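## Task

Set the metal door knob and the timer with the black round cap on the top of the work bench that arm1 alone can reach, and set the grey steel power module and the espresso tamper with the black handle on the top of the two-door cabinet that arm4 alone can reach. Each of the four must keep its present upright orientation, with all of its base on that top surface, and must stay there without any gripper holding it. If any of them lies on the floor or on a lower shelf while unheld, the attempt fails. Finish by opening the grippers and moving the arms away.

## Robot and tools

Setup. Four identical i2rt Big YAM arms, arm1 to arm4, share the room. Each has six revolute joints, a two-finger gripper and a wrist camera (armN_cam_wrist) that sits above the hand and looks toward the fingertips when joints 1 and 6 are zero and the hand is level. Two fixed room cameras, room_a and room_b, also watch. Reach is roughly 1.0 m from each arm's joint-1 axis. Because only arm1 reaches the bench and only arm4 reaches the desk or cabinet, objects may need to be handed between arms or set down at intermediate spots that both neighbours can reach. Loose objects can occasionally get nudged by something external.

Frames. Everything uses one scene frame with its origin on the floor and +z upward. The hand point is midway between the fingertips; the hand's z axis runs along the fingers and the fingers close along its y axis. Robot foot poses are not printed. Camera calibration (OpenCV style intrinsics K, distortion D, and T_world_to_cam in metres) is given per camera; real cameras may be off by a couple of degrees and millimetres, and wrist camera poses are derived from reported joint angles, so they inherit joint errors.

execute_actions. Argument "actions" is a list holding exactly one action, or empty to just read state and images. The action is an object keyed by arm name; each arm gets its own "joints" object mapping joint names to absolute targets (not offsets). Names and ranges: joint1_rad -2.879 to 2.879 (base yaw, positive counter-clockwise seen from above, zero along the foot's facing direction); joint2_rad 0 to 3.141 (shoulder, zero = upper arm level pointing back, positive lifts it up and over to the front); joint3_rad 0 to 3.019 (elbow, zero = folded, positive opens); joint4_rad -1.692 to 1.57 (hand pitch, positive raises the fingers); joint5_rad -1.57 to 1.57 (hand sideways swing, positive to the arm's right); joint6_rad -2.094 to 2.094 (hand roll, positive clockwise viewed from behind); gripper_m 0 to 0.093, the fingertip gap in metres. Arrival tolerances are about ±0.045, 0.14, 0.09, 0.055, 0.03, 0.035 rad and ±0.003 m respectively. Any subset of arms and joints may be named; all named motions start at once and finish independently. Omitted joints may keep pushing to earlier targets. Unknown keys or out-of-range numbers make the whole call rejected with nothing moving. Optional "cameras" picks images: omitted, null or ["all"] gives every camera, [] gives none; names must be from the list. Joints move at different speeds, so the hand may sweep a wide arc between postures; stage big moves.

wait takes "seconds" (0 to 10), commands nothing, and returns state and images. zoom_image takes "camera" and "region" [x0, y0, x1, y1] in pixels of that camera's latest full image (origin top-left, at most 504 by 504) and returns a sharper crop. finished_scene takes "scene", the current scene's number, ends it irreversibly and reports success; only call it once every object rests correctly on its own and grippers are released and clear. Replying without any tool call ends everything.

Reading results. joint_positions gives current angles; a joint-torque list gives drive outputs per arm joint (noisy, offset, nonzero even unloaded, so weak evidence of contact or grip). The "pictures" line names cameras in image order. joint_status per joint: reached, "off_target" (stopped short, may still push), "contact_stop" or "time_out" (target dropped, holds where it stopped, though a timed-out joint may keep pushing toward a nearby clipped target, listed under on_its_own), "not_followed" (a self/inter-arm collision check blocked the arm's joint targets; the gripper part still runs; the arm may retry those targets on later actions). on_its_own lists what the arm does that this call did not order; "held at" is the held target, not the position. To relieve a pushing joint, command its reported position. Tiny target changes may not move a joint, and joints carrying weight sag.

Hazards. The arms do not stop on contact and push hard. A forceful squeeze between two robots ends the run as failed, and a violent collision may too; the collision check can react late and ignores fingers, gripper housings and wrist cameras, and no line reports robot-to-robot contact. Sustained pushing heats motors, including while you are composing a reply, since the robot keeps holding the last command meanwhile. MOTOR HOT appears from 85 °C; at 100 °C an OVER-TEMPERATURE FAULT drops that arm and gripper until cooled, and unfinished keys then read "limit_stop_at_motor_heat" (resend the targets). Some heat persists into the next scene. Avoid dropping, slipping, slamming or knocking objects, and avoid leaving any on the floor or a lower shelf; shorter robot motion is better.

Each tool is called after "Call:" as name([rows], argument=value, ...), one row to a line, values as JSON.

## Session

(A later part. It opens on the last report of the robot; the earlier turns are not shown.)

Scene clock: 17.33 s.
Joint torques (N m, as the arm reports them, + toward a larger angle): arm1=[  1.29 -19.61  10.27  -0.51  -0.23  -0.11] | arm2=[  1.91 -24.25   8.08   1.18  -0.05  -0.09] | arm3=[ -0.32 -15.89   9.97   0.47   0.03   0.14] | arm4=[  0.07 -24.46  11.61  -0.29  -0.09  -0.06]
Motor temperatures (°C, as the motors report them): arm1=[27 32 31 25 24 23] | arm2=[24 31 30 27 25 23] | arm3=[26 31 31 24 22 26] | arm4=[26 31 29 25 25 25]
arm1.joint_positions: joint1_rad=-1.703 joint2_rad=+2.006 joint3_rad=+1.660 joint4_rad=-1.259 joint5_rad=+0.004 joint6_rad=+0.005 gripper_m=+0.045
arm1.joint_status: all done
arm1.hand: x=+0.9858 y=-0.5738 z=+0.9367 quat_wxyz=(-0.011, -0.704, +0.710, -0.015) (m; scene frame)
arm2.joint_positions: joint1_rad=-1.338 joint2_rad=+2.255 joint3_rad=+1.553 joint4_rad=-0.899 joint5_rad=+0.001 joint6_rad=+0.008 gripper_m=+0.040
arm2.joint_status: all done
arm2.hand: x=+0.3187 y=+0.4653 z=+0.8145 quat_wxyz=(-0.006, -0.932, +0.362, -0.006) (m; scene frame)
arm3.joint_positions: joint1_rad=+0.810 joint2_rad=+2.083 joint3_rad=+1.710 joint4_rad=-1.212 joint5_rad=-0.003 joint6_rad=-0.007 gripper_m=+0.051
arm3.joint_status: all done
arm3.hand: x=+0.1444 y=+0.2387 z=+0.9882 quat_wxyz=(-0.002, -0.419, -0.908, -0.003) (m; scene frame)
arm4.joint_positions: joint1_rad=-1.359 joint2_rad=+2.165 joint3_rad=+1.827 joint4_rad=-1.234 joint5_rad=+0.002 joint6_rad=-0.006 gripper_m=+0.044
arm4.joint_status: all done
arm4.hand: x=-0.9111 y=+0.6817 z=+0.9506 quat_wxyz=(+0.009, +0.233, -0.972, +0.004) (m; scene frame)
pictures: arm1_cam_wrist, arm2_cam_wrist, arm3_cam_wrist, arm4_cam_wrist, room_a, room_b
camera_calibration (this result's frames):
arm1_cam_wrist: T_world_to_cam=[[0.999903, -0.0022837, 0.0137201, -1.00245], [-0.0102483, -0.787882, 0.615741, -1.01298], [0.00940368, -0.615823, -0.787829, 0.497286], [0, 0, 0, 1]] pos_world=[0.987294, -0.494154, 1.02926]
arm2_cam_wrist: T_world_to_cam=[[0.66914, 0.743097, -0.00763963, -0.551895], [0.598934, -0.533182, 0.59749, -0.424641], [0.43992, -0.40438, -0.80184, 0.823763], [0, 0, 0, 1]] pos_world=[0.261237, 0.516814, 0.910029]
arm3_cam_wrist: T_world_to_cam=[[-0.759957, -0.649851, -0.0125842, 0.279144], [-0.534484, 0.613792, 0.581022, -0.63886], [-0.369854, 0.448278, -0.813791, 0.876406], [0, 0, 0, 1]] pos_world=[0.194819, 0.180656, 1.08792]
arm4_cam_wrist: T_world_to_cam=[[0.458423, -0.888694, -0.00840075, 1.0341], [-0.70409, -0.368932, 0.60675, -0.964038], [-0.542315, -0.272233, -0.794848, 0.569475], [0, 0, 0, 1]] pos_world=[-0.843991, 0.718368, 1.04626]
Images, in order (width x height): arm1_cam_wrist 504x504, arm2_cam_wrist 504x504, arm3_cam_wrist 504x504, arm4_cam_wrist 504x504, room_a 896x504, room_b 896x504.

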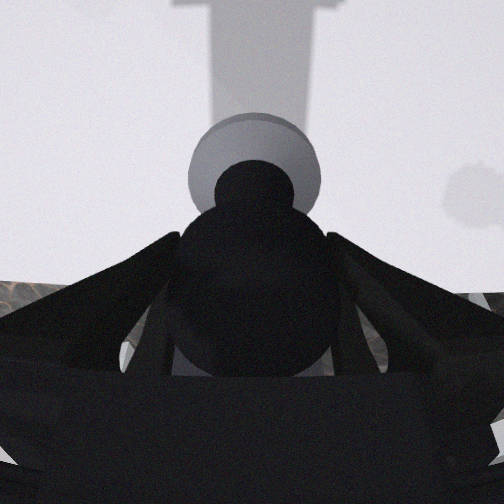

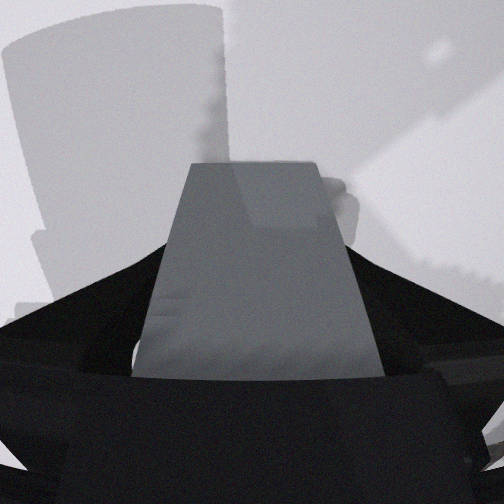

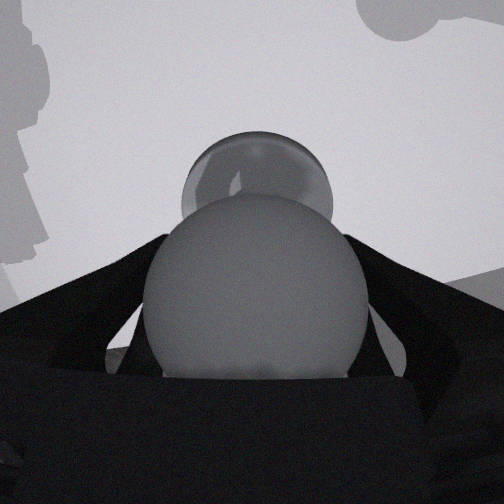

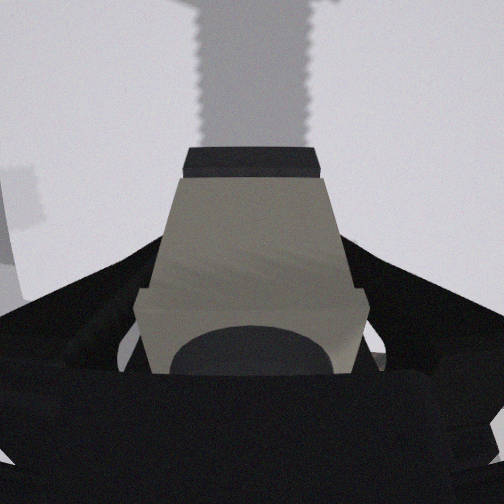

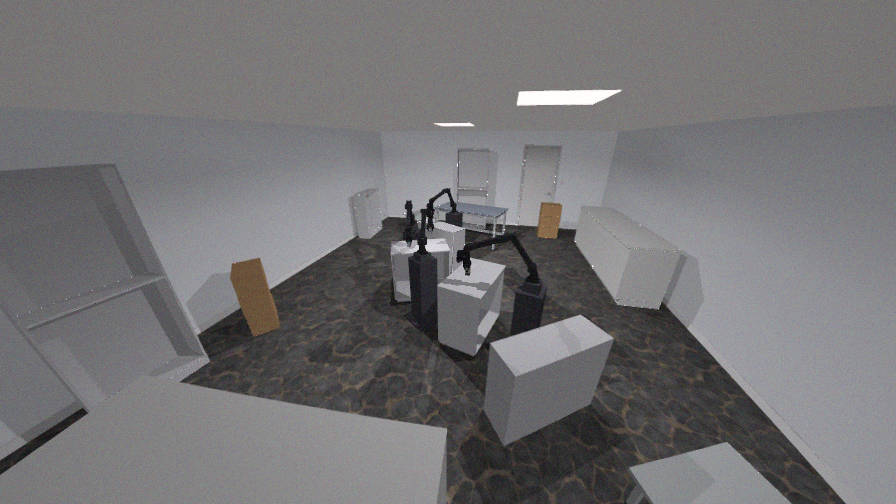

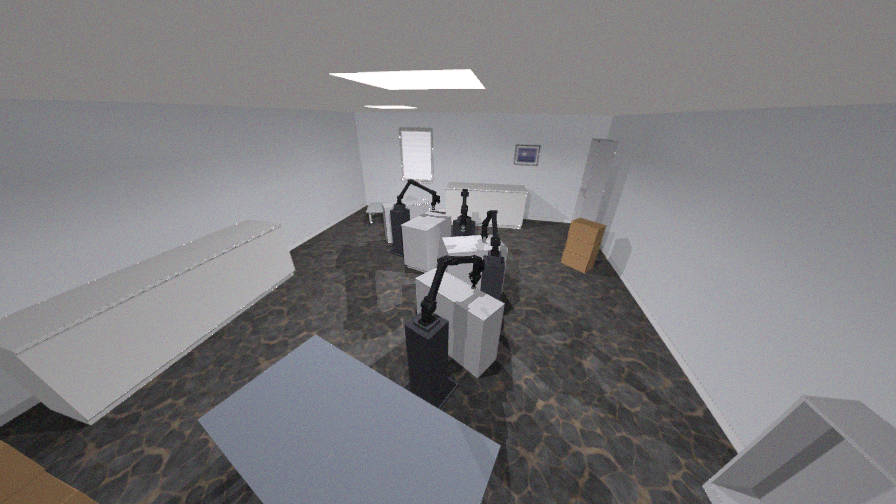

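Call:
execute_actions([
  {"arm1":{"joints":{"joint2_rad":2.175,"joint4_rad":-1.045}},"arm3":{"joints":{"joint2_rad":2.31,"joint4_rad":-0.94}},"arm2":{"joints":{"joint2_rad":2.29,"joint4_rad":-0.84}},"arm4":{"joints":{"joint2_rad":2.375,"joint4_rad":-1.01}}},
], cameras=[])

Call:
execute_actions([
  {"arm1":{"joints":{"joint2_rad":2.23,"joint4_rad":-1.01}},"arm3":{"joints":{"joint2_rad":2.36,"joint4_rad":-0.91}},"arm2":{"joints":{"joint2_rad":2.32}},"arm4":{"joints":{"joint2_rad":2.42,"joint4_rad":-0.97}}},
], cameras=["arm1_cam_wrist","arm2_cam_wrist","arm3_cam_wrist","arm4_cam_wrist"])

Scene clock: 18.77 s.
Joint torques (N m, as the arm reports them, + toward a larger angle): arm1=[  1.23 -22.27   9.63   0.21  -0.21  -0.11] | arm2=[  1.91 -21.42   8.08   1.51  -0.02  -0.06] | arm3=[ -0.6  -20.4    9.36   1.24   0.02   0.14] | arm4=[ -0.03 -24.28  10.26   1.39  -0.08  -0.07]
Motor temperatures (°C, as the motors report them): arm1=[27 32 32 25 24 23] | arm2=[24 31 30 27 25 23] | arm3=[26 32 32 24 22 26] | arm4=[26 31 30 25 25 25]
arm1.joint_positions: joint1_rad=-1.703 joint2_rad=+2.191 joint3_rad=+1.660 joint4_rad=-1.054 joint5_rad=+0.003 joint6_rad=+0.005 gripper_m=+0.045
arm1.joint_status: all done
arm1.hand: x=+0.9860 y=-0.5450 z=+0.8265 quat_wxyz=(-0.004, -0.704, +0.711, -0.008) (m; scene frame)
arm2.joint_positions: joint1_rad=-1.338 joint2_rad=+2.263 joint3_rad=+1.553 joint4_rad=-0.860 joint5_rad=+0.001 joint6_rad=+0.008 gripper_m=+0.040
arm2.joint_status: all done
arm2.hand: x=+0.3130 y=+0.4705 z=+0.8101 quat_wxyz=(-0.001, -0.932, +0.362, +0.008) (m; scene frame)
arm3.joint_positions: joint1_rad=+0.810 joint2_rad=+2.355 joint3_rad=+1.705 joint4_rad=-0.951 joint5_rad=-0.003 joint6_rad=-0.007 gripper_m=+0.051
arm3.joint_status: all done
arm3.hand: x=+0.1564 y=+0.2256 z=+0.8202 quat_wxyz=(+0.005, -0.419, -0.908, -0.006) (m; scene frame)
arm4.joint_positions: joint1_rad=-1.359 joint2_rad=+2.356 joint3_rad=+1.833 joint4_rad=-1.039 joint5_rad=+0.002 joint6_rad=-0.006 gripper_m=+0.044
arm4.joint_status: all done
arm4.hand: x=-0.8946 y=+0.6898 z=+0.8303 quat_wxyz=(+0.004, +0.233, -0.972, +0.002) (m; scene frame)
pictures: none
No camera images: the call's "cameras" was empty. Leave "cameras" out to get every camera's image.

Scene clock: 19.33 s.
Joint torques (N m, as the arm reports them, + toward a larger angle): arm1=[  1.28 -17.52   9.75   0.58  -0.21  -0.11] | arm2=[  1.66 -18.62   8.11   1.68  -0.05  -0.07] | arm3=[ -0.41 -16.73   9.33   1.35   0.02   0.13] | arm4=[ -0.09 -20.14  10.31   1.93  -0.07  -0.07]
Motor temperatures (°C, as the motors report them): arm1=[27 32 32 25 24 23] | arm2=[24 31 30 27 25 23] | arm3=[26 32 32 24 22 26] | arm4=[26 31 30 25 25 25]
arm1.joint_positions: joint1_rad=-1.703 joint2_rad=+2.192 joint3_rad=+1.660 joint4_rad=-1.027 joint5_rad=+0.003 joint6_rad=+0.005 gripper_m=+0.045
arm1.joint_status: all done
arm1.hand: x=+0.9860 y=-0.5387 z=+0.8254 quat_wxyz=(+0.005, -0.704, +0.711, +0.001) (m; scene frame)
arm2.joint_positions: joint1_rad=-1.338 joint2_rad=+2.264 joint3_rad=+1.553 joint4_rad=-0.860 joint5_rad=+0.001 joint6_rad=+0.008 gripper_m=+0.040
arm2.joint_status: all done
arm2.hand: x=+0.3131 y=+0.4704 z=+0.8096 quat_wxyz=(-0.001, -0.932, +0.362, +0.008) (m; scene frame)
arm3.joint_positions: joint1_rad=+0.810 joint2_rad=+2.355 joint3_rad=+1.705 joint4_rad=-0.923 joint5_rad=-0.003 joint6_rad=-0.007 gripper_m=+0.051
arm3.joint_status: all done
arm3.hand: x=+0.1609 y=+0.2202 z=+0.8202 quat_wxyz=(-0.008, -0.419, -0.908, +0.000) (m; scene frame)
arm4.joint_positions: joint1_rad=-1.359 joint2_rad=+2.356 joint3_rad=+1.833 joint4_rad=-1.012 joint5_rad=+0.002 joint6_rad=-0.006 gripper_m=+0.044
arm4.joint_status: all done
arm4.hand: x=-0.8885 y=+0.6929 z=+0.8303 quat_wxyz=(-0.010, +0.233, -0.972, -0.001) (m; scene frame)
pictures: arm1_cam_wrist, arm2_cam_wrist, arm3_cam_wrist, arm4_cam_wrist
camera_calibration (this result's frames):
arm1_cam_wrist: T_world_to_cam=[[0.999911, -0.00280437, 0.0130533, -1.00084], [-0.00985243, -0.814794, 0.579667, -0.901867], [0.00901015, -0.579744, -0.814749, 0.473211], [0, 0, 0, 1]] pos_world=[0.987602, -0.463301, 0.921395]
arm2_cam_wrist: T_world_to_cam=[[0.669151, 0.743088, -0.00761713, -0.551915], [0.612062, -0.545291, 0.572745, -0.394008], [0.421446, -0.387915, -0.819698, 0.836855], [0, 0, 0, 1]] pos_world=[0.257782, 0.519901, 0.907431]
arm3_cam_wrist: T_world_to_cam=[[-0.759889, -0.649933, -0.012472, 0.277464], [-0.539253, 0.619539, 0.570418, -0.512853], [-0.363007, 0.44018, -0.82126, 0.760959], [0, 0, 0, 1]] pos_world=[0.210517, 0.163107, 0.920946]
arm4_cam_wrist: T_world_to_cam=[[0.458741, -0.888531, -0.00832827, 1.03284], [-0.723949, -0.379171, 0.576304, -0.856311], [-0.515222, -0.258345, -0.817193, 0.522122], [0, 0, 0, 1]] pos_world=[-0.824721, 0.727906, 0.928772]
Images, in order (width x height): arm1_cam_wrist 504x504, arm2_cam_wrist 504x504, arm3_cam_wrist 504x504, arm4_cam_wrist 504x504.

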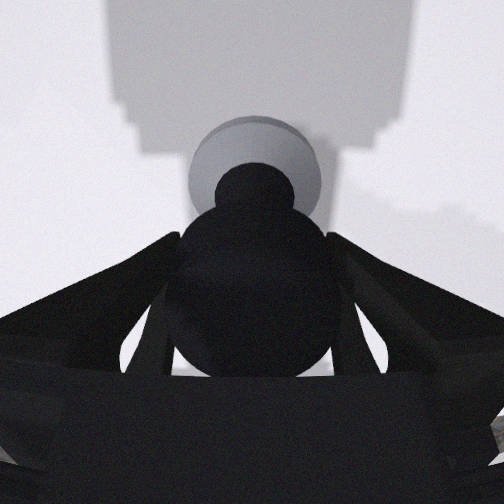

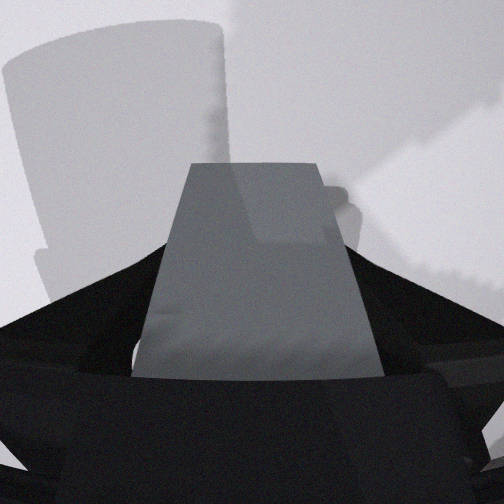

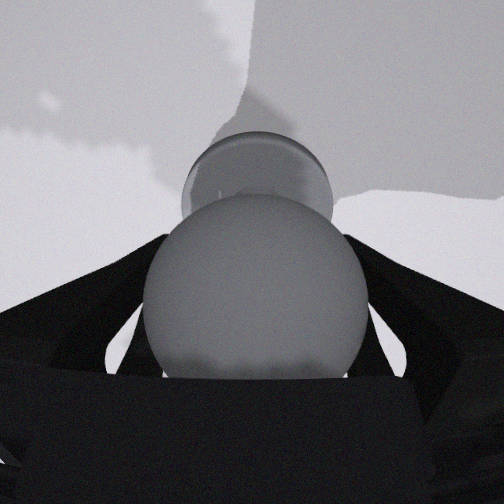

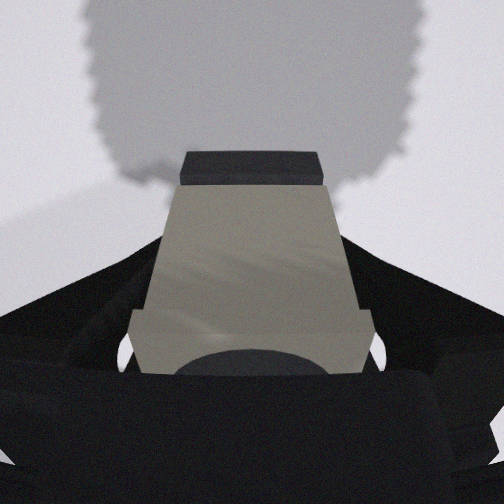

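Call:
execute_actions([
  {"arm1":{"joints":{"joint2_rad":2.19,"gripper_m":0.093}},"arm3":{"joints":{"joint2_rad":2.41}},"arm2":{"joints":{"joint2_rad":2.265,"gripper_m":0.093}},"arm4":{"joints":{"joint2_rad":2.36,"joint4_rad":-1.02,"gripper_m":0.093}}},
], cameras=["arm3_cam_wrist","arm1_cam_wrist"])

Scene clock: 20.27 s.
Joint torques (N m, as the arm reports them, + toward a larger angle): arm1=[  1.23 -21.02   9.73   0.43  -0.22  -0.11] | arm2=[  1.54 -23.47   8.08   1.3   -0.06  -0.07] | arm3=[ -0.29 -14.91   9.11   1.15  -0.01   0.13] | arm4=[  0.03 -26.14  10.22  -0.06  -0.07  -0.08]
Motor temperatures (°C, as the motors report them): arm1=[27 32 32 25 24 23] | arm2=[24 31 30 27 25 23] | arm3=[26 32 32 24 22 26] | arm4=[26 31 30 25 25 25]
arm1.joint_positions: joint1_rad=-1.703 joint2_rad=+2.192 joint3_rad=+1.660 joint4_rad=-1.022 joint5_rad=+0.003 joint6_rad=+0.005 gripper_m=+0.093
arm1.joint_status: all done
arm1.hand: x=+0.9860 y=-0.5376 z=+0.8254 quat_wxyz=(+0.006, -0.704, +0.711, +0.003) (m; scene frame)
arm2.joint_positions: joint1_rad=-1.338 joint2_rad=+2.262 joint3_rad=+1.553 joint4_rad=-0.854 joint5_rad=+0.001 joint6_rad=+0.008 gripper_m=+0.093
arm2.joint_status: all done
arm2.hand: x=+0.3119 y=+0.4714 z=+0.8103 quat_wxyz=(+0.001, -0.932, +0.362, +0.011) (m; scene frame)
arm3.joint_positions: joint1_rad=+0.810 joint2_rad=+2.381 joint3_rad=+1.707 joint4_rad=-0.920 joint5_rad=-0.002 joint6_rad=-0.006 gripper_m=+0.051
arm3.joint_status: all done
arm3.hand: x=+0.1577 y=+0.2241 z=+0.8045 quat_wxyz=(+0.002, -0.419, -0.908, -0.005) (m; scene frame)
arm4.joint_positions: joint1_rad=-1.359 joint2_rad=+2.354 joint3_rad=+1.833 joint4_rad=-1.012 joint5_rad=+0.002 joint6_rad=-0.006 gripper_m=+0.093
arm4.joint_status: all done
arm4.hand: x=-0.8881 y=+0.6931 z=+0.8315 quat_wxyz=(-0.010, +0.233, -0.972, -0.001) (m; scene frame)
pictures: arm1_cam_wrist, arm3_cam_wrist
camera_calibration (this result's frames):
arm1_cam_wrist: T_world_to_cam=[[0.999911, -0.00285472, 0.0130618, -1.00088], [-0.00985711, -0.817439, 0.575931, -0.89929], [0.00903308, -0.576008, -0.817394, 0.478042], [0, 0, 0, 1]] pos_world=[0.987605, -0.462616, 0.921751]
arm3_cam_wrist: T_world_to_cam=[[-0.760251, -0.649514, -0.0122715, 0.277117], [-0.530946, 0.610363, 0.587838, -0.521298], [-0.374319, 0.45342, -0.808886, 0.734], [0, 0, 0, 1]] pos_world=[0.208647, 0.165362, 0.903562]
Images, in order (width x height): arm1_cam_wrist 504x504, arm3_cam_wrist 504x504.

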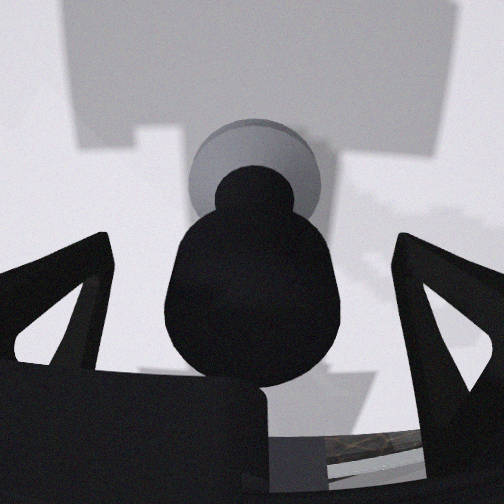

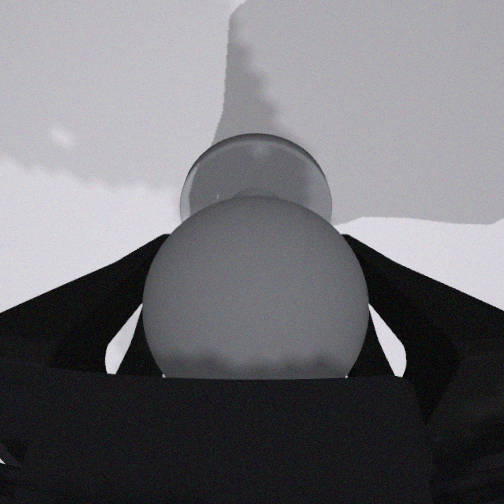

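Call:
execute_actions([
  {"arm1":{"joints":{"joint2_rad":1.5,"joint4_rad":-1.65}},"arm3":{"joints":{"joint2_rad":2.37,"gripper_m":0.093}},"arm2":{"joints":{"joint2_rad":1.45,"joint4_rad":-1.62}},"arm4":{"joints":{"joint2_rad":1.9,"joint4_rad":-1.48}}},
], cameras=[])

Call:
execute_actions([
  {"arm1":{"joints":{"joint1_rad":-0.5}},"arm3":{"joints":{"joint2_rad":1.5,"joint4_rad":-1.68}},"arm2":{"joints":{"joint1_rad":-0.855,"joint3_rad":1.67}},"arm4":{"joints":{"joint1_rad":-0.2}}},
], cameras=[])

Call:
execute_actions([
  {"arm3":{"joints":{"joint1_rad":1.29,"joint3_rad":1.6,"joint6_rad":0.36}}},
], cameras=[])

Call:
execute_actions([
  {"arm3":{"joints":{"joint2_rad":2.16,"joint4_rad":-0.95}},"arm2":{"joints":{"joint2_rad":2.186,"joint4_rad":-1.03}}},
], cameras=["arm2_cam_wrist","arm3_cam_wrist","room_a"])

Scene clock: 22.43 s.
Joint torques (N m, as the arm reports them, + toward a larger angle): arm1=[  1.27 -10.21   9.33  -0.15  -0.22  -0.11] | arm2=[  1.78 -12.12  10.15   0.06  -0.04  -0.12] | arm3=[ -0.34 -18.1    9.09   1.22  -0.02   0.13] | arm4=[ -0.03 -21.61  10.39  -0.22  -0.08  -0.07]
Motor temperatures (°C, as the motors report them): arm1=[27 33 33 25 24 23] | arm2=[24 31 31 27 25 23] | arm3=[26 32 32 24 22 26] | arm4=[26 32 30 25 25 25]
arm1.joint_positions: joint1_rad=-1.703 joint2_rad=+1.486 joint3_rad=+1.684 joint4_rad=-1.641 joint5_rad=+0.003 joint6_rad=+0.005 gripper_m=+0.093
arm1.joint_status: all done
arm1.hand: x=+0.9845 y=-0.7036 z=+1.2117 quat_wxyz=(+0.046, -0.702, +0.709, +0.042) (m; scene frame)
arm2.joint_positions: joint1_rad=-1.338 joint2_rad=+1.447 joint3_rad=+1.553 joint4_rad=-1.607 joint5_rad=+0.001 joint6_rad=+0.008 gripper_m=+0.093
arm2.joint_status: all done
arm2.hand: x=+0.4432 y=+0.3577 z=+1.2336 quat_wxyz=(+0.012, -0.931, +0.362, +0.041) (m; scene frame)
arm3.joint_positions: joint1_rad=+0.810 joint2_rad=+2.381 joint3_rad=+1.707 joint4_rad=-0.920 joint5_rad=-0.002 joint6_rad=-0.006 gripper_m=+0.093
arm3.joint_status: all done
arm3.hand: x=+0.1577 y=+0.2241 z=+0.8045 quat_wxyz=(+0.002, -0.419, -0.908, -0.005) (m; scene frame)
arm4.joint_positions: joint1_rad=-1.359 joint2_rad=+1.899 joint3_rad=+1.848 joint4_rad=-1.465 joint5_rad=+0.002 joint6_rad=-0.006 gripper_m=+0.093
arm4.joint_status: all done
arm4.hand: x=-0.9506 y=+0.6621 z=+1.1200 quat_wxyz=(-0.019, +0.233, -0.972, -0.003) (m; scene frame)
pictures: none
No camera images: the call's "cameras" was empty. Leave "cameras" out to get every camera's image.

Scene clock: 24.20 s.
Joint torques (N m, as the arm reports them, + toward a larger angle): arm1=[  0.51 -10.4    9.31  -0.16  -0.15  -0.11] | arm2=[  1.64 -12.46  12.37   0.28   0.05  -0.08] | arm3=[-0.49 -8.07  9.27  0.83  0.01  0.13] | arm4=[  0.09 -21.7   10.46  -0.16  -0.01  -0.07]
Motor temperatures (°C, as the motors report them): arm1=[27 32 33 25 24 23] | arm2=[24 31 32 27 25 23] | arm3=[26 32 32 24 22 26] | arm4=[26 32 30 25 25 25]
arm1.joint_positions: joint1_rad=-0.503 joint2_rad=+1.488 joint3_rad=+1.684 joint4_rad=-1.641 joint5_rad=+0.001 joint6_rad=+0.005 gripper_m=+0.093
arm1.joint_status: all done
arm1.hand: x=+0.5500 y=-0.9963 z=+1.2108 quat_wxyz=(+0.011, -0.980, +0.189, +0.061) (m; scene frame)
arm2.joint_positions: joint1_rad=-0.850 joint2_rad=+1.448 joint3_rad=+1.621 joint4_rad=-1.608 joint5_rad=+0.000 joint6_rad=+0.008 gripper_m=+0.093
arm2.joint_status: all done
arm2.hand: x=+0.3309 y=+0.1733 z=+1.2619 quat_wxyz=(+0.009, -0.989, +0.126, +0.076) (m; scene frame)
arm3.joint_positions: joint1_rad=+0.810 joint2_rad=+1.495 joint3_rad=+1.725 joint4_rad=-1.673 joint5_rad=-0.002 joint6_rad=-0.006 gripper_m=+0.093
arm3.joint_status: all done
arm3.hand: x=+0.0408 y=+0.3598 z=+1.3003 quat_wxyz=(-0.066, -0.418, -0.905, +0.027) (m; scene frame)
arm4.joint_positions: joint1_rad=-0.194 joint2_rad=+1.899 joint3_rad=+1.848 joint4_rad=-1.465 joint5_rad=-0.001 joint6_rad=-0.006 gripper_m=+0.093
arm4.joint_status: all done
arm4.hand: x=-1.5248 y=+0.9947 z=+1.1256 quat_wxyz=(-0.011, +0.729, -0.684, -0.023) (m; scene frame)
pictures: none
No camera images: the call's "cameras" was empty. Leave "cameras" out to get every camera's image.

Scene clock: 25.60 s.
Joint torques (N m, as the arm reports them, + toward a larger angle): arm1=[  0.48 -10.42   9.32  -0.16  -0.15  -0.11] | arm2=[  1.38 -12.67  12.58   0.2    0.04  -0.07] | arm3=[ 0.07 -8.86  9.27  0.59 -0.04  0.16] | arm4=[  0.23 -21.71  10.43  -0.16  -0.01  -0.09]
Motor temperatures (°C, as the motors report them): arm1=[27 32 33 25 24 23] | arm2=[24 31 32 27 25 23] | arm3=[26 32 33 24 22 26] | arm4=[26 32 30 25 25 25]
arm1.joint_positions: joint1_rad=-0.503 joint2_rad=+1.488 joint3_rad=+1.684 joint4_rad=-1.641 joint5_rad=+0.001 joint6_rad=+0.005 gripper_m=+0.093
arm1.joint_status: not commanded
arm1.hand: x=+0.5500 y=-0.9963 z=+1.2108 quat_wxyz=(+0.011, -0.980, +0.189, +0.061) (m; scene frame)
arm2.joint_positions: joint1_rad=-0.850 joint2_rad=+1.448 joint3_rad=+1.621 joint4_rad=-1.608 joint5_rad=+0.000 joint6_rad=+0.008 gripper_m=+0.093
arm2.joint_status: not commanded
arm2.hand: x=+0.3309 y=+0.1733 z=+1.2619 quat_wxyz=(+0.009, -0.989, +0.126, +0.076) (m; scene frame)
arm3.joint_positions: joint1_rad=+1.297 joint2_rad=+1.503 joint3_rad=+1.589 joint4_rad=-1.673 joint5_rad=-0.001 joint6_rad=+0.350 gripper_m=+0.093
arm3.joint_status: all done
arm3.hand: x=+0.1511 y=+0.5486 z=+1.2436 quat_wxyz=(+0.000, -0.360, -0.933, +0.001) (m; scene frame)
arm4.joint_positions: joint1_rad=-0.194 joint2_rad=+1.899 joint3_rad=+1.848 joint4_rad=-1.465 joint5_rad=-0.001 joint6_rad=-0.006 gripper_m=+0.093
arm4.joint_status: not commanded
arm4.hand: x=-1.5248 y=+0.9947 z=+1.1256 quat_wxyz=(-0.011, +0.729, -0.684, -0.023) (m; scene frame)
pictures: none
No camera images: the call's "cameras" was empty. Leave "cameras" out to get every camera's image.

Scene clock: 27.23 s.
Joint torques (N m, as the arm reports them, + toward a larger angle): arm1=[  0.5  -10.41   9.32  -0.14  -0.15  -0.11] | arm2=[  1.13 -22.79   9.33   1.09   0.04  -0.09] | arm3=[ -0.09 -18.23   9.     1.33  -0.04   0.15] | arm4=[  0.29 -21.58  10.44  -0.18   0.    -0.08]
Motor temperatures (°C, as the motors report them): arm1=[27 32 33 25 24 23] | arm2=[24 31 33 27 25 23] | arm3=[26 32 33 24 22 26] | arm4=[26 32 30 25 25 25]
arm1.joint_positions: joint1_rad=-0.503 joint2_rad=+1.488 joint3_rad=+1.684 joint4_rad=-1.641 joint5_rad=+0.001 joint6_rad=+0.005 gripper_m=+0.093
arm1.joint_status: not commanded
arm1.hand: x=+0.5500 y=-0.9963 z=+1.2108 quat_wxyz=(+0.011, -0.980, +0.189, +0.061) (m; scene frame)
arm2.joint_positions: joint1_rad=-0.850 joint2_rad=+2.181 joint3_rad=+1.647 joint4_rad=-1.044 joint5_rad=+0.000 joint6_rad=+0.008 gripper_m=+0.093
arm2.joint_status: all done
arm2.hand: x=+0.1607 y=+0.2159 z=+0.8895 quat_wxyz=(+0.000, -0.992, +0.126, +0.005) (m; scene frame)
arm3.joint_positions: joint1_rad=+1.297 joint2_rad=+2.189 joint3_rad=+1.576 joint4_rad=-0.962 joint5_rad=-0.001 joint6_rad=+0.351 gripper_m=+0.093
arm3.joint_status: all done
arm3.hand: x=+0.3112 y=+0.4824 z=+0.8803 quat_wxyz=(-0.006, -0.360, -0.933, +0.001) (m; scene frame)
arm4.joint_positions: joint1_rad=-0.194 joint2_rad=+1.899 joint3_rad=+1.848 joint4_rad=-1.465 joint5_rad=-0.001 joint6_rad=-0.006 gripper_m=+0.093
arm4.joint_status: not commanded
arm4.hand: x=-1.5248 y=+0.9947 z=+1.1256 quat_wxyz=(-0.011, +0.729, -0.684, -0.023) (m; scene frame)
pictures: arm2_cam_wrist, arm3_cam_wrist, room_a
camera_calibration (this result's frames):
arm2_cam_wrist: T_world_to_cam=[[0.24277, 0.970083, -0.00153762, -0.246108], [0.792775, -0.197484, 0.576635, -0.59286], [0.55908, -0.141209, -0.817, 0.790069], [0, 0, 0, 1]] pos_world=[0.0880397, 0.233229, 0.986972]
arm3_cam_wrist: T_world_to_cam=[[-0.670099, -0.742237, -0.00718796, 0.57476], [-0.611589, 0.54661, 0.571993, -0.572249], [-0.420625, 0.387688, -0.820227, 0.791774], [0, 0, 0, 1]] pos_world=[0.368205, 0.432443, 0.980888]
Images, in order (width x height): arm2_cam_wrist 504x504, arm3_cam_wrist 504x504, room_a 896x504.

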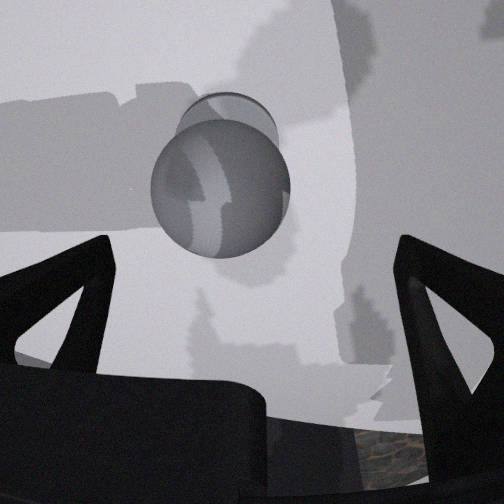

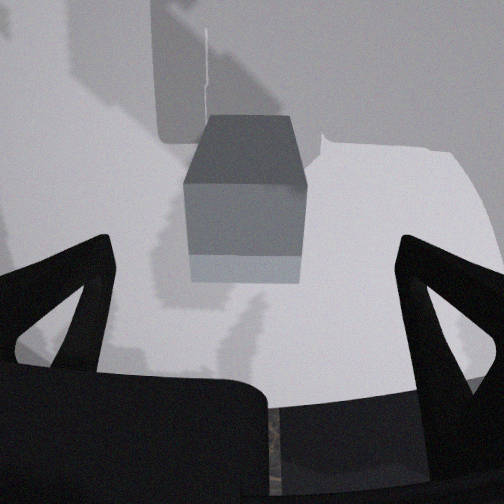

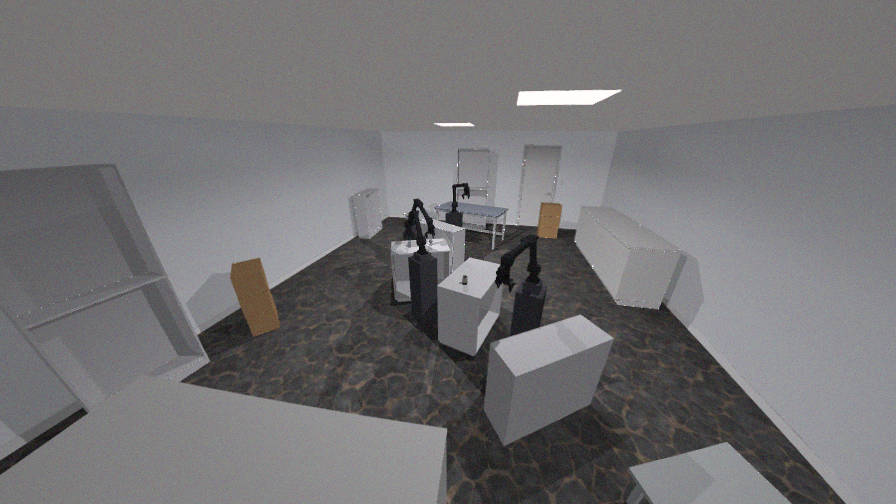

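Call:
execute_actions([
  {"arm3":{"joints":{"joint2_rad":2.25,"joint3_rad":1.56,"joint4_rad":-0.83}},"arm2":{"joints":{"joint1_rad":-0.818,"joint2_rad":2.298,"joint3_rad":1.63,"joint4_rad":-0.89}}},
], cameras=["arm2_cam_wrist","arm3_cam_wrist"])

Scene clock: 28.50 s.
Joint torques (N m, as the arm reports them, + toward a larger angle): arm1=[  0.52 -10.43   9.33  -0.16  -0.15  -0.11] | arm2=[  2.23 -25.04   7.11   1.28   0.07  -0.08] | arm3=[ -0.15 -15.78   7.5    1.38  -0.03   0.15] | arm4=[  0.29 -21.67  10.44  -0.14   0.    -0.08]
Motor temperatures (°C, as the motors report them): arm1=[27 32 34 25 24 23] | arm2=[24 31 32 27 25 23] | arm3=[26 32 33 24 22 26] | arm4=[26 32 30 25 25 25]
arm1.joint_positions: joint1_rad=-0.503 joint2_rad=+1.488 joint3_rad=+1.684 joint4_rad=-1.641 joint5_rad=+0.001 joint6_rad=+0.005 gripper_m=+0.093
arm1.joint_status: not commanded
arm1.hand: x=+0.5500 y=-0.9963 z=+1.2108 quat_wxyz=(+0.011, -0.980, +0.189, +0.061) (m; scene frame)
arm2.joint_positions: joint1_rad=-0.828 joint2_rad=+2.301 joint3_rad=+1.630 joint4_rad=-0.905 joint5_rad=+0.000 joint6_rad=+0.008 gripper_m=+0.093
arm2.joint_status: all done
arm2.hand: x=+0.1548 y=+0.2036 z=+0.8120 quat_wxyz=(+0.000, -0.993, +0.116, +0.006) (m; scene frame)
arm3.joint_positions: joint1_rad=+1.297 joint2_rad=+2.245 joint3_rad=+1.552 joint4_rad=-0.842 joint5_rad=-0.001 joint6_rad=+0.351 gripper_m=+0.093
arm3.joint_status: all done
arm3.hand: x=+0.3169 y=+0.4800 z=+0.8404 quat_wxyz=(-0.025, -0.360, -0.933, +0.002) (m; scene frame)
arm4.joint_positions: joint1_rad=-0.194 joint2_rad=+1.899 joint3_rad=+1.848 joint4_rad=-1.465 joint5_rad=-0.001 joint6_rad=-0.006 gripper_m=+0.093
arm4.joint_status: not commanded
arm4.hand: x=-1.5248 y=+0.9947 z=+1.1256 quat_wxyz=(-0.011, +0.729, -0.684, -0.023) (m; scene frame)
pictures: arm2_cam_wrist, arm3_cam_wrist
camera_calibration (this result's frames):
arm2_cam_wrist: T_world_to_cam=[[0.221993, 0.975047, -0.00118648, -0.230959], [0.798055, -0.180997, 0.574759, -0.548519], [0.560202, -0.128539, -0.818322, 0.726595], [0, 0, 0, 1]] pos_world=[0.0819795, 0.219312, 0.90958]
arm3_cam_wrist: T_world_to_cam=[[-0.669501, -0.742526, -0.0206035, 0.587678], [-0.631924, 0.554759, 0.541215, -0.516244], [-0.390436, 0.375364, -0.840632, 0.77586], [0, 0, 0, 1]] pos_world=[0.370147, 0.431527, 0.94372]
Images, in order (width x height): arm2_cam_wrist 504x504, arm3_cam_wrist 504x504.

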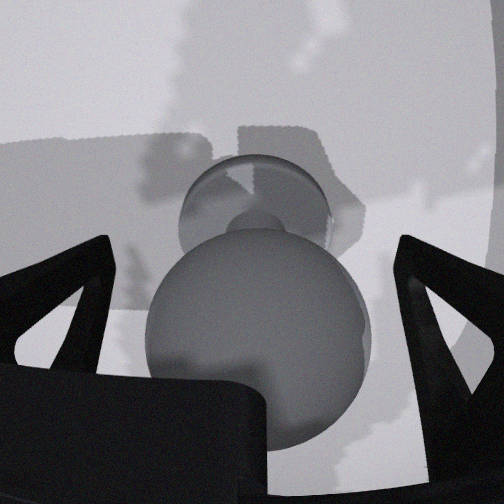

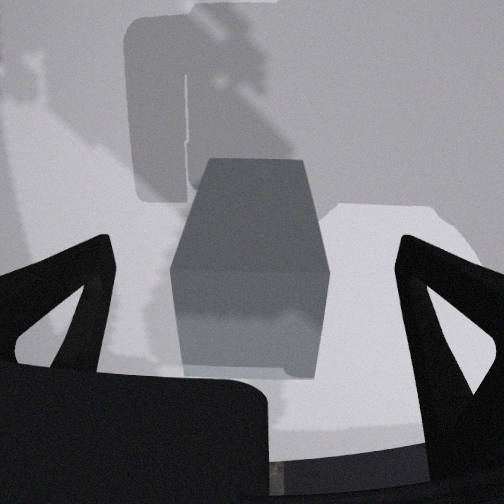

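Call:
execute_actions([
  {"arm3":{"joints":{"joint2_rad":2.3}},"arm2":{"joints":{"joint4_rad":-0.945}}},
], cameras=["arm3_cam_wrist"])

Call:
execute_actions([
  {"arm3":{"joints":{"gripper_m":0}},"arm2":{"joints":{"gripper_m":0}}},
], cameras=["arm2_cam_wrist","arm3_cam_wrist"])

Scene clock: 29.43 s.
Joint torques (N m, as the arm reports them, + toward a larger angle): arm1=[  0.46 -10.41   9.31  -0.16  -0.14  -0.11] | arm2=[  2.62 -24.43   6.99  -0.35   0.03  -0.09] | arm3=[ -0.33 -15.53   7.17   1.23  -0.03   0.16] | arm4=[  0.25 -21.71  10.43  -0.13  -0.01  -0.08]
Motor temperatures (°C, as the motors report them): arm1=[27 32 34 25 24 23] | arm2=[24 31 32 27 25 23] | arm3=[26 32 33 24 22 26] | arm4=[26 32 31 25 25 25]
arm1.joint_positions: joint1_rad=-0.503 joint2_rad=+1.488 joint3_rad=+1.684 joint4_rad=-1.641 joint5_rad=+0.001 joint6_rad=+0.005 gripper_m=+0.093
arm1.joint_status: not commanded
arm1.hand: x=+0.5500 y=-0.9963 z=+1.2108 quat_wxyz=(+0.011, -0.980, +0.189, +0.061) (m; scene frame)
arm2.joint_positions: joint1_rad=-0.828 joint2_rad=+2.301 joint3_rad=+1.630 joint4_rad=-0.932 joint5_rad=+0.000 joint6_rad=+0.008 gripper_m=+0.093
arm2.joint_status: all done
arm2.hand: x=+0.1613 y=+0.2021 z=+0.8120 quat_wxyz=(-0.001, -0.993, +0.116, -0.007) (m; scene frame)
arm3.joint_positions: joint1_rad=+1.297 joint2_rad=+2.294 joint3_rad=+1.552 joint4_rad=-0.841 joint5_rad=-0.001 joint6_rad=+0.351 gripper_m=+0.093
arm3.joint_status: all done
arm3.hand: x=+0.3061 y=+0.4842 z=+0.8116 quat_wxyz=(-0.001, -0.360, -0.933, +0.001) (m; scene frame)
arm4.joint_positions: joint1_rad=-0.194 joint2_rad=+1.899 joint3_rad=+1.848 joint4_rad=-1.465 joint5_rad=-0.001 joint6_rad=-0.006 gripper_m=+0.093
arm4.joint_status: not commanded
arm4.hand: x=-1.5248 y=+0.9947 z=+1.1256 quat_wxyz=(-0.011, +0.729, -0.684, -0.023) (m; scene frame)
pictures: arm3_cam_wrist
camera_calibration (this result's frames):
arm3_cam_wrist: T_world_to_cam=[[-0.670164, -0.742201, -0.00431976, 0.569897], [-0.607101, 0.54481, 0.578454, -0.542799], [-0.426976, 0.390282, -0.815703, 0.729611], [0, 0, 0, 1]] pos_world=[0.363917, 0.433946, 0.911592]
Images, in order (width x height): arm3_cam_wrist 504x504.

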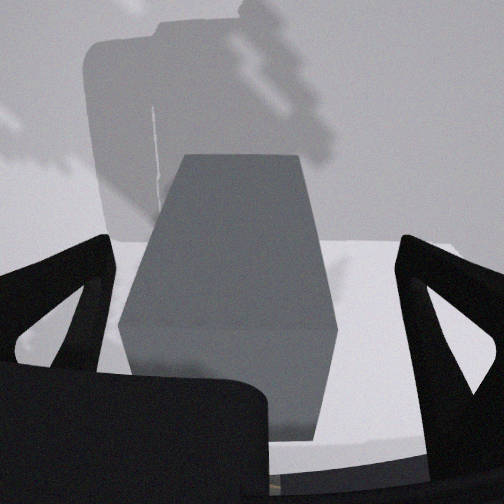

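Scene clock: 30.13 s.
Joint torques (N m, as the arm reports them, + toward a larger angle): arm1=[  0.49 -10.42   9.32  -0.15  -0.14  -0.11] | arm2=[  2.11 -24.87   7.    -0.31   0.01  -0.05] | arm3=[ -0.2  -15.49   7.17   1.29  -0.01   0.15] | arm4=[  0.27 -21.72  10.44  -0.18  -0.01  -0.07]
Motor temperatures (°C, as the motors report them): arm1=[27 32 34 25 24 23] | arm2=[24 31 32 27 25 23] | arm3=[26 33 33 24 22 26] | arm4=[26 32 31 25 25 25]
arm1.joint_positions: joint1_rad=-0.503 joint2_rad=+1.488 joint3_rad=+1.684 joint4_rad=-1.641 joint5_rad=+0.001 joint6_rad=+0.005 gripper_m=+0.093
arm1.joint_status: not commanded
arm1.hand: x=+0.5500 y=-0.9963 z=+1.2108 quat_wxyz=(+0.011, -0.980, +0.189, +0.061) (m; scene frame)
arm2.joint_positions: joint1_rad=-0.828 joint2_rad=+2.301 joint3_rad=+1.630 joint4_rad=-0.932 joint5_rad=+0.000 joint6_rad=+0.007 gripper_m=+0.050
arm2.joint_status: gripper_m off_target (ended at +0.050, target +0.000)
arm2.hand: x=+0.1613 y=+0.2021 z=+0.8120 quat_wxyz=(-0.001, -0.993, +0.116, -0.007) (m; scene frame)
arm3.joint_positions: joint1_rad=+1.297 joint2_rad=+2.294 joint3_rad=+1.552 joint4_rad=-0.841 joint5_rad=-0.001 joint6_rad=+0.352 gripper_m=+0.039
arm3.joint_status: gripper_m off_target (ended at +0.039, target +0.000)
arm3.hand: x=+0.3063 y=+0.4843 z=+0.8116 quat_wxyz=(-0.002, -0.360, -0.933, +0.001) (m; scene frame)
arm4.joint_positions: joint1_rad=-0.194 joint2_rad=+1.899 joint3_rad=+1.848 joint4_rad=-1.465 joint5_rad=-0.001 joint6_rad=-0.006 gripper_m=+0.093
arm4.joint_status: not commanded
arm4.hand: x=-1.5248 y=+0.9947 z=+1.1256 quat_wxyz=(-0.011, +0.729, -0.684, -0.023) (m; scene frame)
pictures: arm2_cam_wrist, arm3_cam_wrist
camera_calibration (this result's frames):
arm2_cam_wrist: T_world_to_cam=[[0.221649, 0.975126, -0.00121213, -0.230893], [0.782658, -0.177159, 0.596709, -0.570093], [0.581652, -0.133209, -0.802457, 0.707382], [0, 0, 0, 1]] pos_world=[0.085915, 0.218383, 0.907543]
arm3_cam_wrist: T_world_to_cam=[[-0.670726, -0.74169, -0.00481161, 0.570315], [-0.606976, 0.54515, 0.578266, -0.542795], [-0.426271, 0.390779, -0.815834, 0.729299], [0, 0, 0, 1]] pos_world=[0.36394, 0.433907, 0.911611]
Images, in order (width x height): arm2_cam_wrist 504x504, arm3_cam_wrist 504x504.

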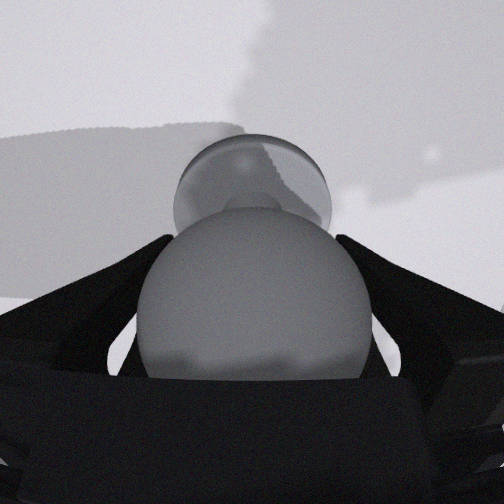

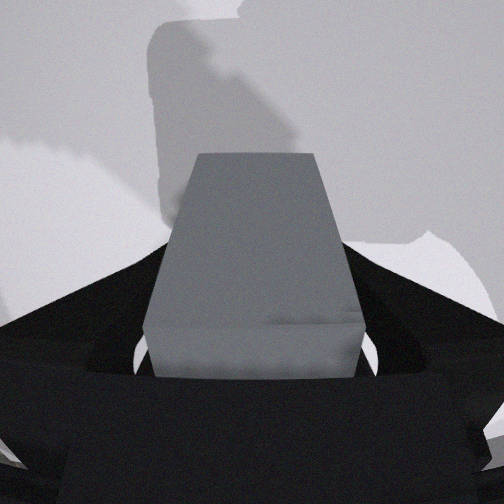

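Call:
execute_actions([
  {"arm3":{"joints":{"joint2_rad":1.75,"joint4_rad":-1.37}},"arm2":{"joints":{"joint2_rad":2.0,"joint4_rad":-1.2}},"arm1":{"joints":{"joint1_rad":0.0}}},
], cameras=[])

Call:
execute_actions([
  {"arm3":{"joints":{"joint1_rad":-0.915,"joint3_rad":1.76,"joint2_rad":2.0,"joint4_rad":-1.3,"joint6_rad":0}},"arm2":{"joints":{"joint1_rad":0.85,"joint2_rad":2.2,"joint3_rad":1.9,"joint4_rad":-1.25}}},
], cameras=[])

Call:
execute_actions([
  {"arm3":{"joints":{"joint2_rad":2.28,"joint4_rad":-0.95}},"arm2":{"joints":{"joint2_rad":2.39,"joint4_rad":-1.01}}},
], cameras=["arm2_cam_wrist","arm3_cam_wrist"])

Scene clock: 32.03 s.
Joint torques (N m, as the arm reports them, + toward a larger angle): arm1=[ -0.57 -10.4    9.33  -0.14  -0.14  -0.11] | arm2=[  2.65 -23.12   9.16  -0.14   0.05  -0.1 ] | arm3=[ -0.16 -11.99  10.21   0.56  -0.02   0.15] | arm4=[  0.27 -21.69  10.41  -0.14  -0.01  -0.07]
Motor temperatures (°C, as the motors report them): arm1=[27 31 34 25 24 23] | arm2=[24 32 32 27 25 23] | arm3=[26 33 33 24 22 26] | arm4=[26 32 31 25 25 25]
arm1.joint_positions: joint1_rad=+0.007 joint2_rad=+1.488 joint3_rad=+1.684 joint4_rad=-1.641 joint5_rad=+0.001 joint6_rad=+0.005 gripper_m=+0.093
arm1.joint_status: all done
arm1.hand: x=+0.5215 y=-1.2287 z=+1.2114 quat_wxyz=(-0.005, -0.996, -0.064, +0.062) (m; scene frame)
arm2.joint_positions: joint1_rad=-0.828 joint2_rad=+2.007 joint3_rad=+1.619 joint4_rad=-1.187 joint5_rad=+0.000 joint6_rad=+0.007 gripper_m=+0.050
arm2.joint_status: all done
arm2.hand: x=+0.1838 y=+0.1970 z=+0.9823 quat_wxyz=(+0.000, -0.993, +0.116, +0.007) (m; scene frame)
arm3.joint_positions: joint1_rad=+1.297 joint2_rad=+1.757 joint3_rad=+1.537 joint4_rad=-1.362 joint5_rad=-0.001 joint6_rad=+0.352 gripper_m=+0.039
arm3.joint_status: all done
arm3.hand: x=+0.2344 y=+0.5144 z=+1.1059 quat_wxyz=(-0.002, -0.360, -0.933, +0.001) (m; scene frame)
arm4.joint_positions: joint1_rad=-0.194 joint2_rad=+1.899 joint3_rad=+1.848 joint4_rad=-1.465 joint5_rad=-0.001 joint6_rad=-0.006 gripper_m=+0.093
arm4.joint_status: not commanded
arm4.hand: x=-1.5248 y=+0.9947 z=+1.1256 quat_wxyz=(-0.011, +0.729, -0.684, -0.023) (m; scene frame)
pictures: none
No camera images: the call's "cameras" was empty. Leave "cameras" out to get every camera's image.

Scene clock: 34.37 s.
Joint torques (N m, as the arm reports them, + toward a larger angle): arm1=[ -0.33 -10.38   9.32  -0.15  -0.13  -0.11] | arm2=[  0.08 -27.4   10.11  -0.12   0.19  -0.07] | arm3=[  1.52 -18.23  10.89   0.48  -0.23  -0.02] | arm4=[  0.22 -21.71  10.45  -0.13  -0.01  -0.08]
Motor temperatures (°C, as the motors report them): arm1=[27 31 34 25 24 23] | arm2=[24 32 33 27 25 23] | arm3=[26 33 33 24 22 26] | arm4=[26 33 31 25 25 25]
arm1.joint_positions: joint1_rad=+0.007 joint2_rad=+1.488 joint3_rad=+1.684 joint4_rad=-1.641 joint5_rad=+0.001 joint6_rad=+0.005 gripper_m=+0.093
arm1.joint_status: not commanded
arm1.hand: x=+0.5215 y=-1.2287 z=+1.2114 quat_wxyz=(-0.005, -0.996, -0.064, +0.062) (m; scene frame)
arm2.joint_positions: joint1_rad=+0.862 joint2_rad=+2.221 joint3_rad=+1.874 joint4_rad=-1.241 joint5_rad=-0.003 joint6_rad=+0.006 gripper_m=+0.050
arm2.joint_status: all done
arm2.hand: x=+0.6948 y=-0.5926 z=+0.9317 quat_wxyz=(+0.011, -0.746, -0.666, -0.002) (m; scene frame)
arm3.joint_positions: joint1_rad=-0.925 joint2_rad=+2.038 joint3_rad=+1.723 joint4_rad=-1.293 joint5_rad=+0.002 joint6_rad=+0.010 gripper_m=+0.040
arm3.joint_status: all done
arm3.hand: x=-0.7768 y=+0.4042 z=+1.0067 quat_wxyz=(+0.000, -0.966, -0.259, -0.023) (m; scene frame)
arm4.joint_positions: joint1_rad=-0.194 joint2_rad=+1.899 joint3_rad=+1.848 joint4_rad=-1.465 joint5_rad=-0.001 joint6_rad=-0.006 gripper_m=+0.093
arm4.joint_status: not commanded
arm4.hand: x=-1.5248 y=+0.9947 z=+1.1256 quat_wxyz=(-0.011, +0.729, -0.684, -0.023) (m; scene frame)
pictures: none
No camera images: the call's "cameras" was empty. Leave "cameras" out to get every camera's image.

Scene clock: 35.67 s.
Joint torques (N m, as the arm reports them, + toward a larger angle): arm1=[ -0.3  -10.4    9.32  -0.16  -0.14  -0.11] | arm2=[  0.28 -27.76   9.58   1.28   0.16  -0.07] | arm3=[  1.77 -21.13   9.75   1.26  -0.24  -0.03] | arm4=[  0.16 -21.63  10.43  -0.12   0.    -0.08]
Motor temperatures (°C, as the motors report them): arm1=[27 31 34 25 24 23] | arm2=[24 33 33 27 25 23] | arm3=[26 33 34 24 22 26] | arm4=[26 33 31 25 25 25]
arm1.joint_positions: joint1_rad=+0.007 joint2_rad=+1.488 joint3_rad=+1.684 joint4_rad=-1.641 joint5_rad=+0.001 joint6_rad=+0.005 gripper_m=+0.093
arm1.joint_status: not commanded
arm1.hand: x=+0.5215 y=-1.2287 z=+1.2114 quat_wxyz=(-0.005, -0.996, -0.064, +0.062) (m; scene frame)
arm2.joint_positions: joint1_rad=+0.861 joint2_rad=+2.402 joint3_rad=+1.874 joint4_rad=-1.024 joint5_rad=-0.002 joint6_rad=+0.006 gripper_m=+0.050
arm2.joint_status: all done
arm2.hand: x=+0.6902 y=-0.6137 z=+0.8135 quat_wxyz=(+0.000, -0.746, -0.666, +0.011) (m; scene frame)
arm3.joint_positions: joint1_rad=-0.925 joint2_rad=+2.329 joint3_rad=+1.727 joint4_rad=-0.961 joint5_rad=+0.002 joint6_rad=+0.010 gripper_m=+0.040
arm3.joint_status: all done
arm3.hand: x=-0.8097 y=+0.3819 z=+0.8288 quat_wxyz=(-0.006, -0.966, -0.259, -0.002) (m; scene frame)
arm4.joint_positions: joint1_rad=-0.194 joint2_rad=+1.899 joint3_rad=+1.848 joint4_rad=-1.465 joint5_rad=-0.001 joint6_rad=-0.006 gripper_m=+0.093
arm4.joint_status: not commanded
arm4.hand: x=-1.5248 y=+0.9947 z=+1.1256 quat_wxyz=(-0.011, +0.729, -0.684, -0.023) (m; scene frame)
pictures: arm2_cam_wrist, arm3_cam_wrist
camera_calibration (this result's frames):
arm2_cam_wrist: T_world_to_cam=[[-0.994518, 0.103709, 0.0133296, 0.740187], [0.0927228, 0.815798, 0.570855, -0.0228899], [0.0483284, 0.568962, -0.820942, 1.10632], [0, 0, 0, 1]] pos_world=[0.684786, -0.687546, 0.911427]
arm3_cam_wrist: T_world_to_cam=[[-0.502375, 0.864475, -0.0173888, -0.720646], [0.698285, 0.417493, 0.581461, -0.0713247], [0.509918, 0.279969, -0.813388, 1.10596], [0, 0, 0, 1]] pos_world=[-0.876176, 0.343125, 0.928513]
Images, in order (width x height): arm2_cam_wrist 504x504, arm3_cam_wrist 504x504.

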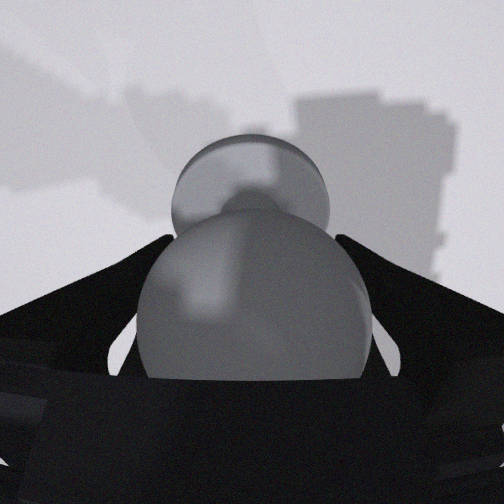

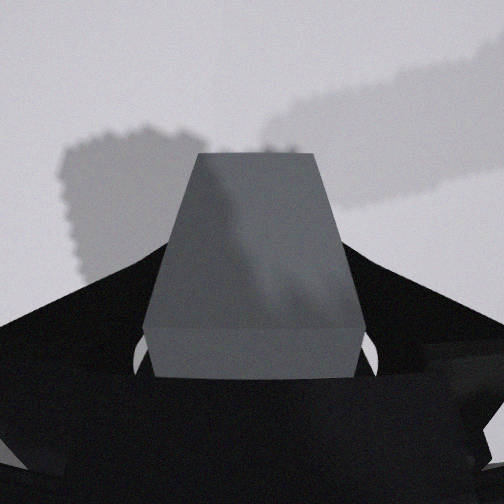

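Call:
execute_actions([
  {"arm3":{"joints":{"joint2_rad":2.385}},"arm2":{"joints":{"joint2_rad":2.46}}},
], cameras=[])

Scene clock: 36.50 s.
Joint torques (N m, as the arm reports them, + toward a larger angle): arm1=[ -0.33 -10.4    9.33  -0.14  -0.14  -0.11] | arm2=[  0.24 -24.56   9.39   1.09   0.14  -0.08] | arm3=[  1.7  -15.11   9.31   1.27  -0.19  -0.03] | arm4=[  0.32 -21.68  10.39  -0.17   0.    -0.07]
Motor temperatures (°C, as the motors report them): arm1=[27 31 34 25 24 23] | arm2=[24 33 33 27 25 23] | arm3=[26 33 34 24 22 26] | arm4=[26 33 31 25 25 25]
arm1.joint_positions: joint1_rad=+0.007 joint2_rad=+1.488 joint3_rad=+1.684 joint4_rad=-1.641 joint5_rad=+0.001 joint6_rad=+0.005 gripper_m=+0.093
arm1.joint_status: not commanded
arm1.hand: x=+0.5215 y=-1.2287 z=+1.2114 quat_wxyz=(-0.005, -0.996, -0.064, +0.062) (m; scene frame)
arm2.joint_positions: joint1_rad=+0.861 joint2_rad=+2.435 joint3_rad=+1.874 joint4_rad=-1.021 joint5_rad=-0.002 joint6_rad=+0.006 gripper_m=+0.049
arm2.joint_status: all done
arm2.hand: x=+0.6906 y=-0.6064 z=+0.7922 quat_wxyz=(+0.010, -0.746, -0.666, +0.000) (m; scene frame)
arm3.joint_positions: joint1_rad=-0.925 joint2_rad=+2.359 joint3_rad=+1.730 joint4_rad=-0.960 joint5_rad=+0.002 joint6_rad=+0.009 gripper_m=+0.039
arm3.joint_status: all done
arm3.hand: x=-0.8047 y=+0.3844 z=+0.8110 quat_wxyz=(-0.003, -0.966, -0.260, -0.014) (m; scene frame)
arm4.joint_positions: joint1_rad=-0.194 joint2_rad=+1.899 joint3_rad=+1.848 joint4_rad=-1.465 joint5_rad=-0.001 joint6_rad=-0.006 gripper_m=+0.093
arm4.joint_status: not commanded
arm4.hand: x=-1.5248 y=+0.9947 z=+1.1256 quat_wxyz=(-0.011, +0.729, -0.684, -0.023) (m; scene frame)
pictures: none
No camera images: the call's "cameras" was empty. Leave "cameras" out to get every camera's image.


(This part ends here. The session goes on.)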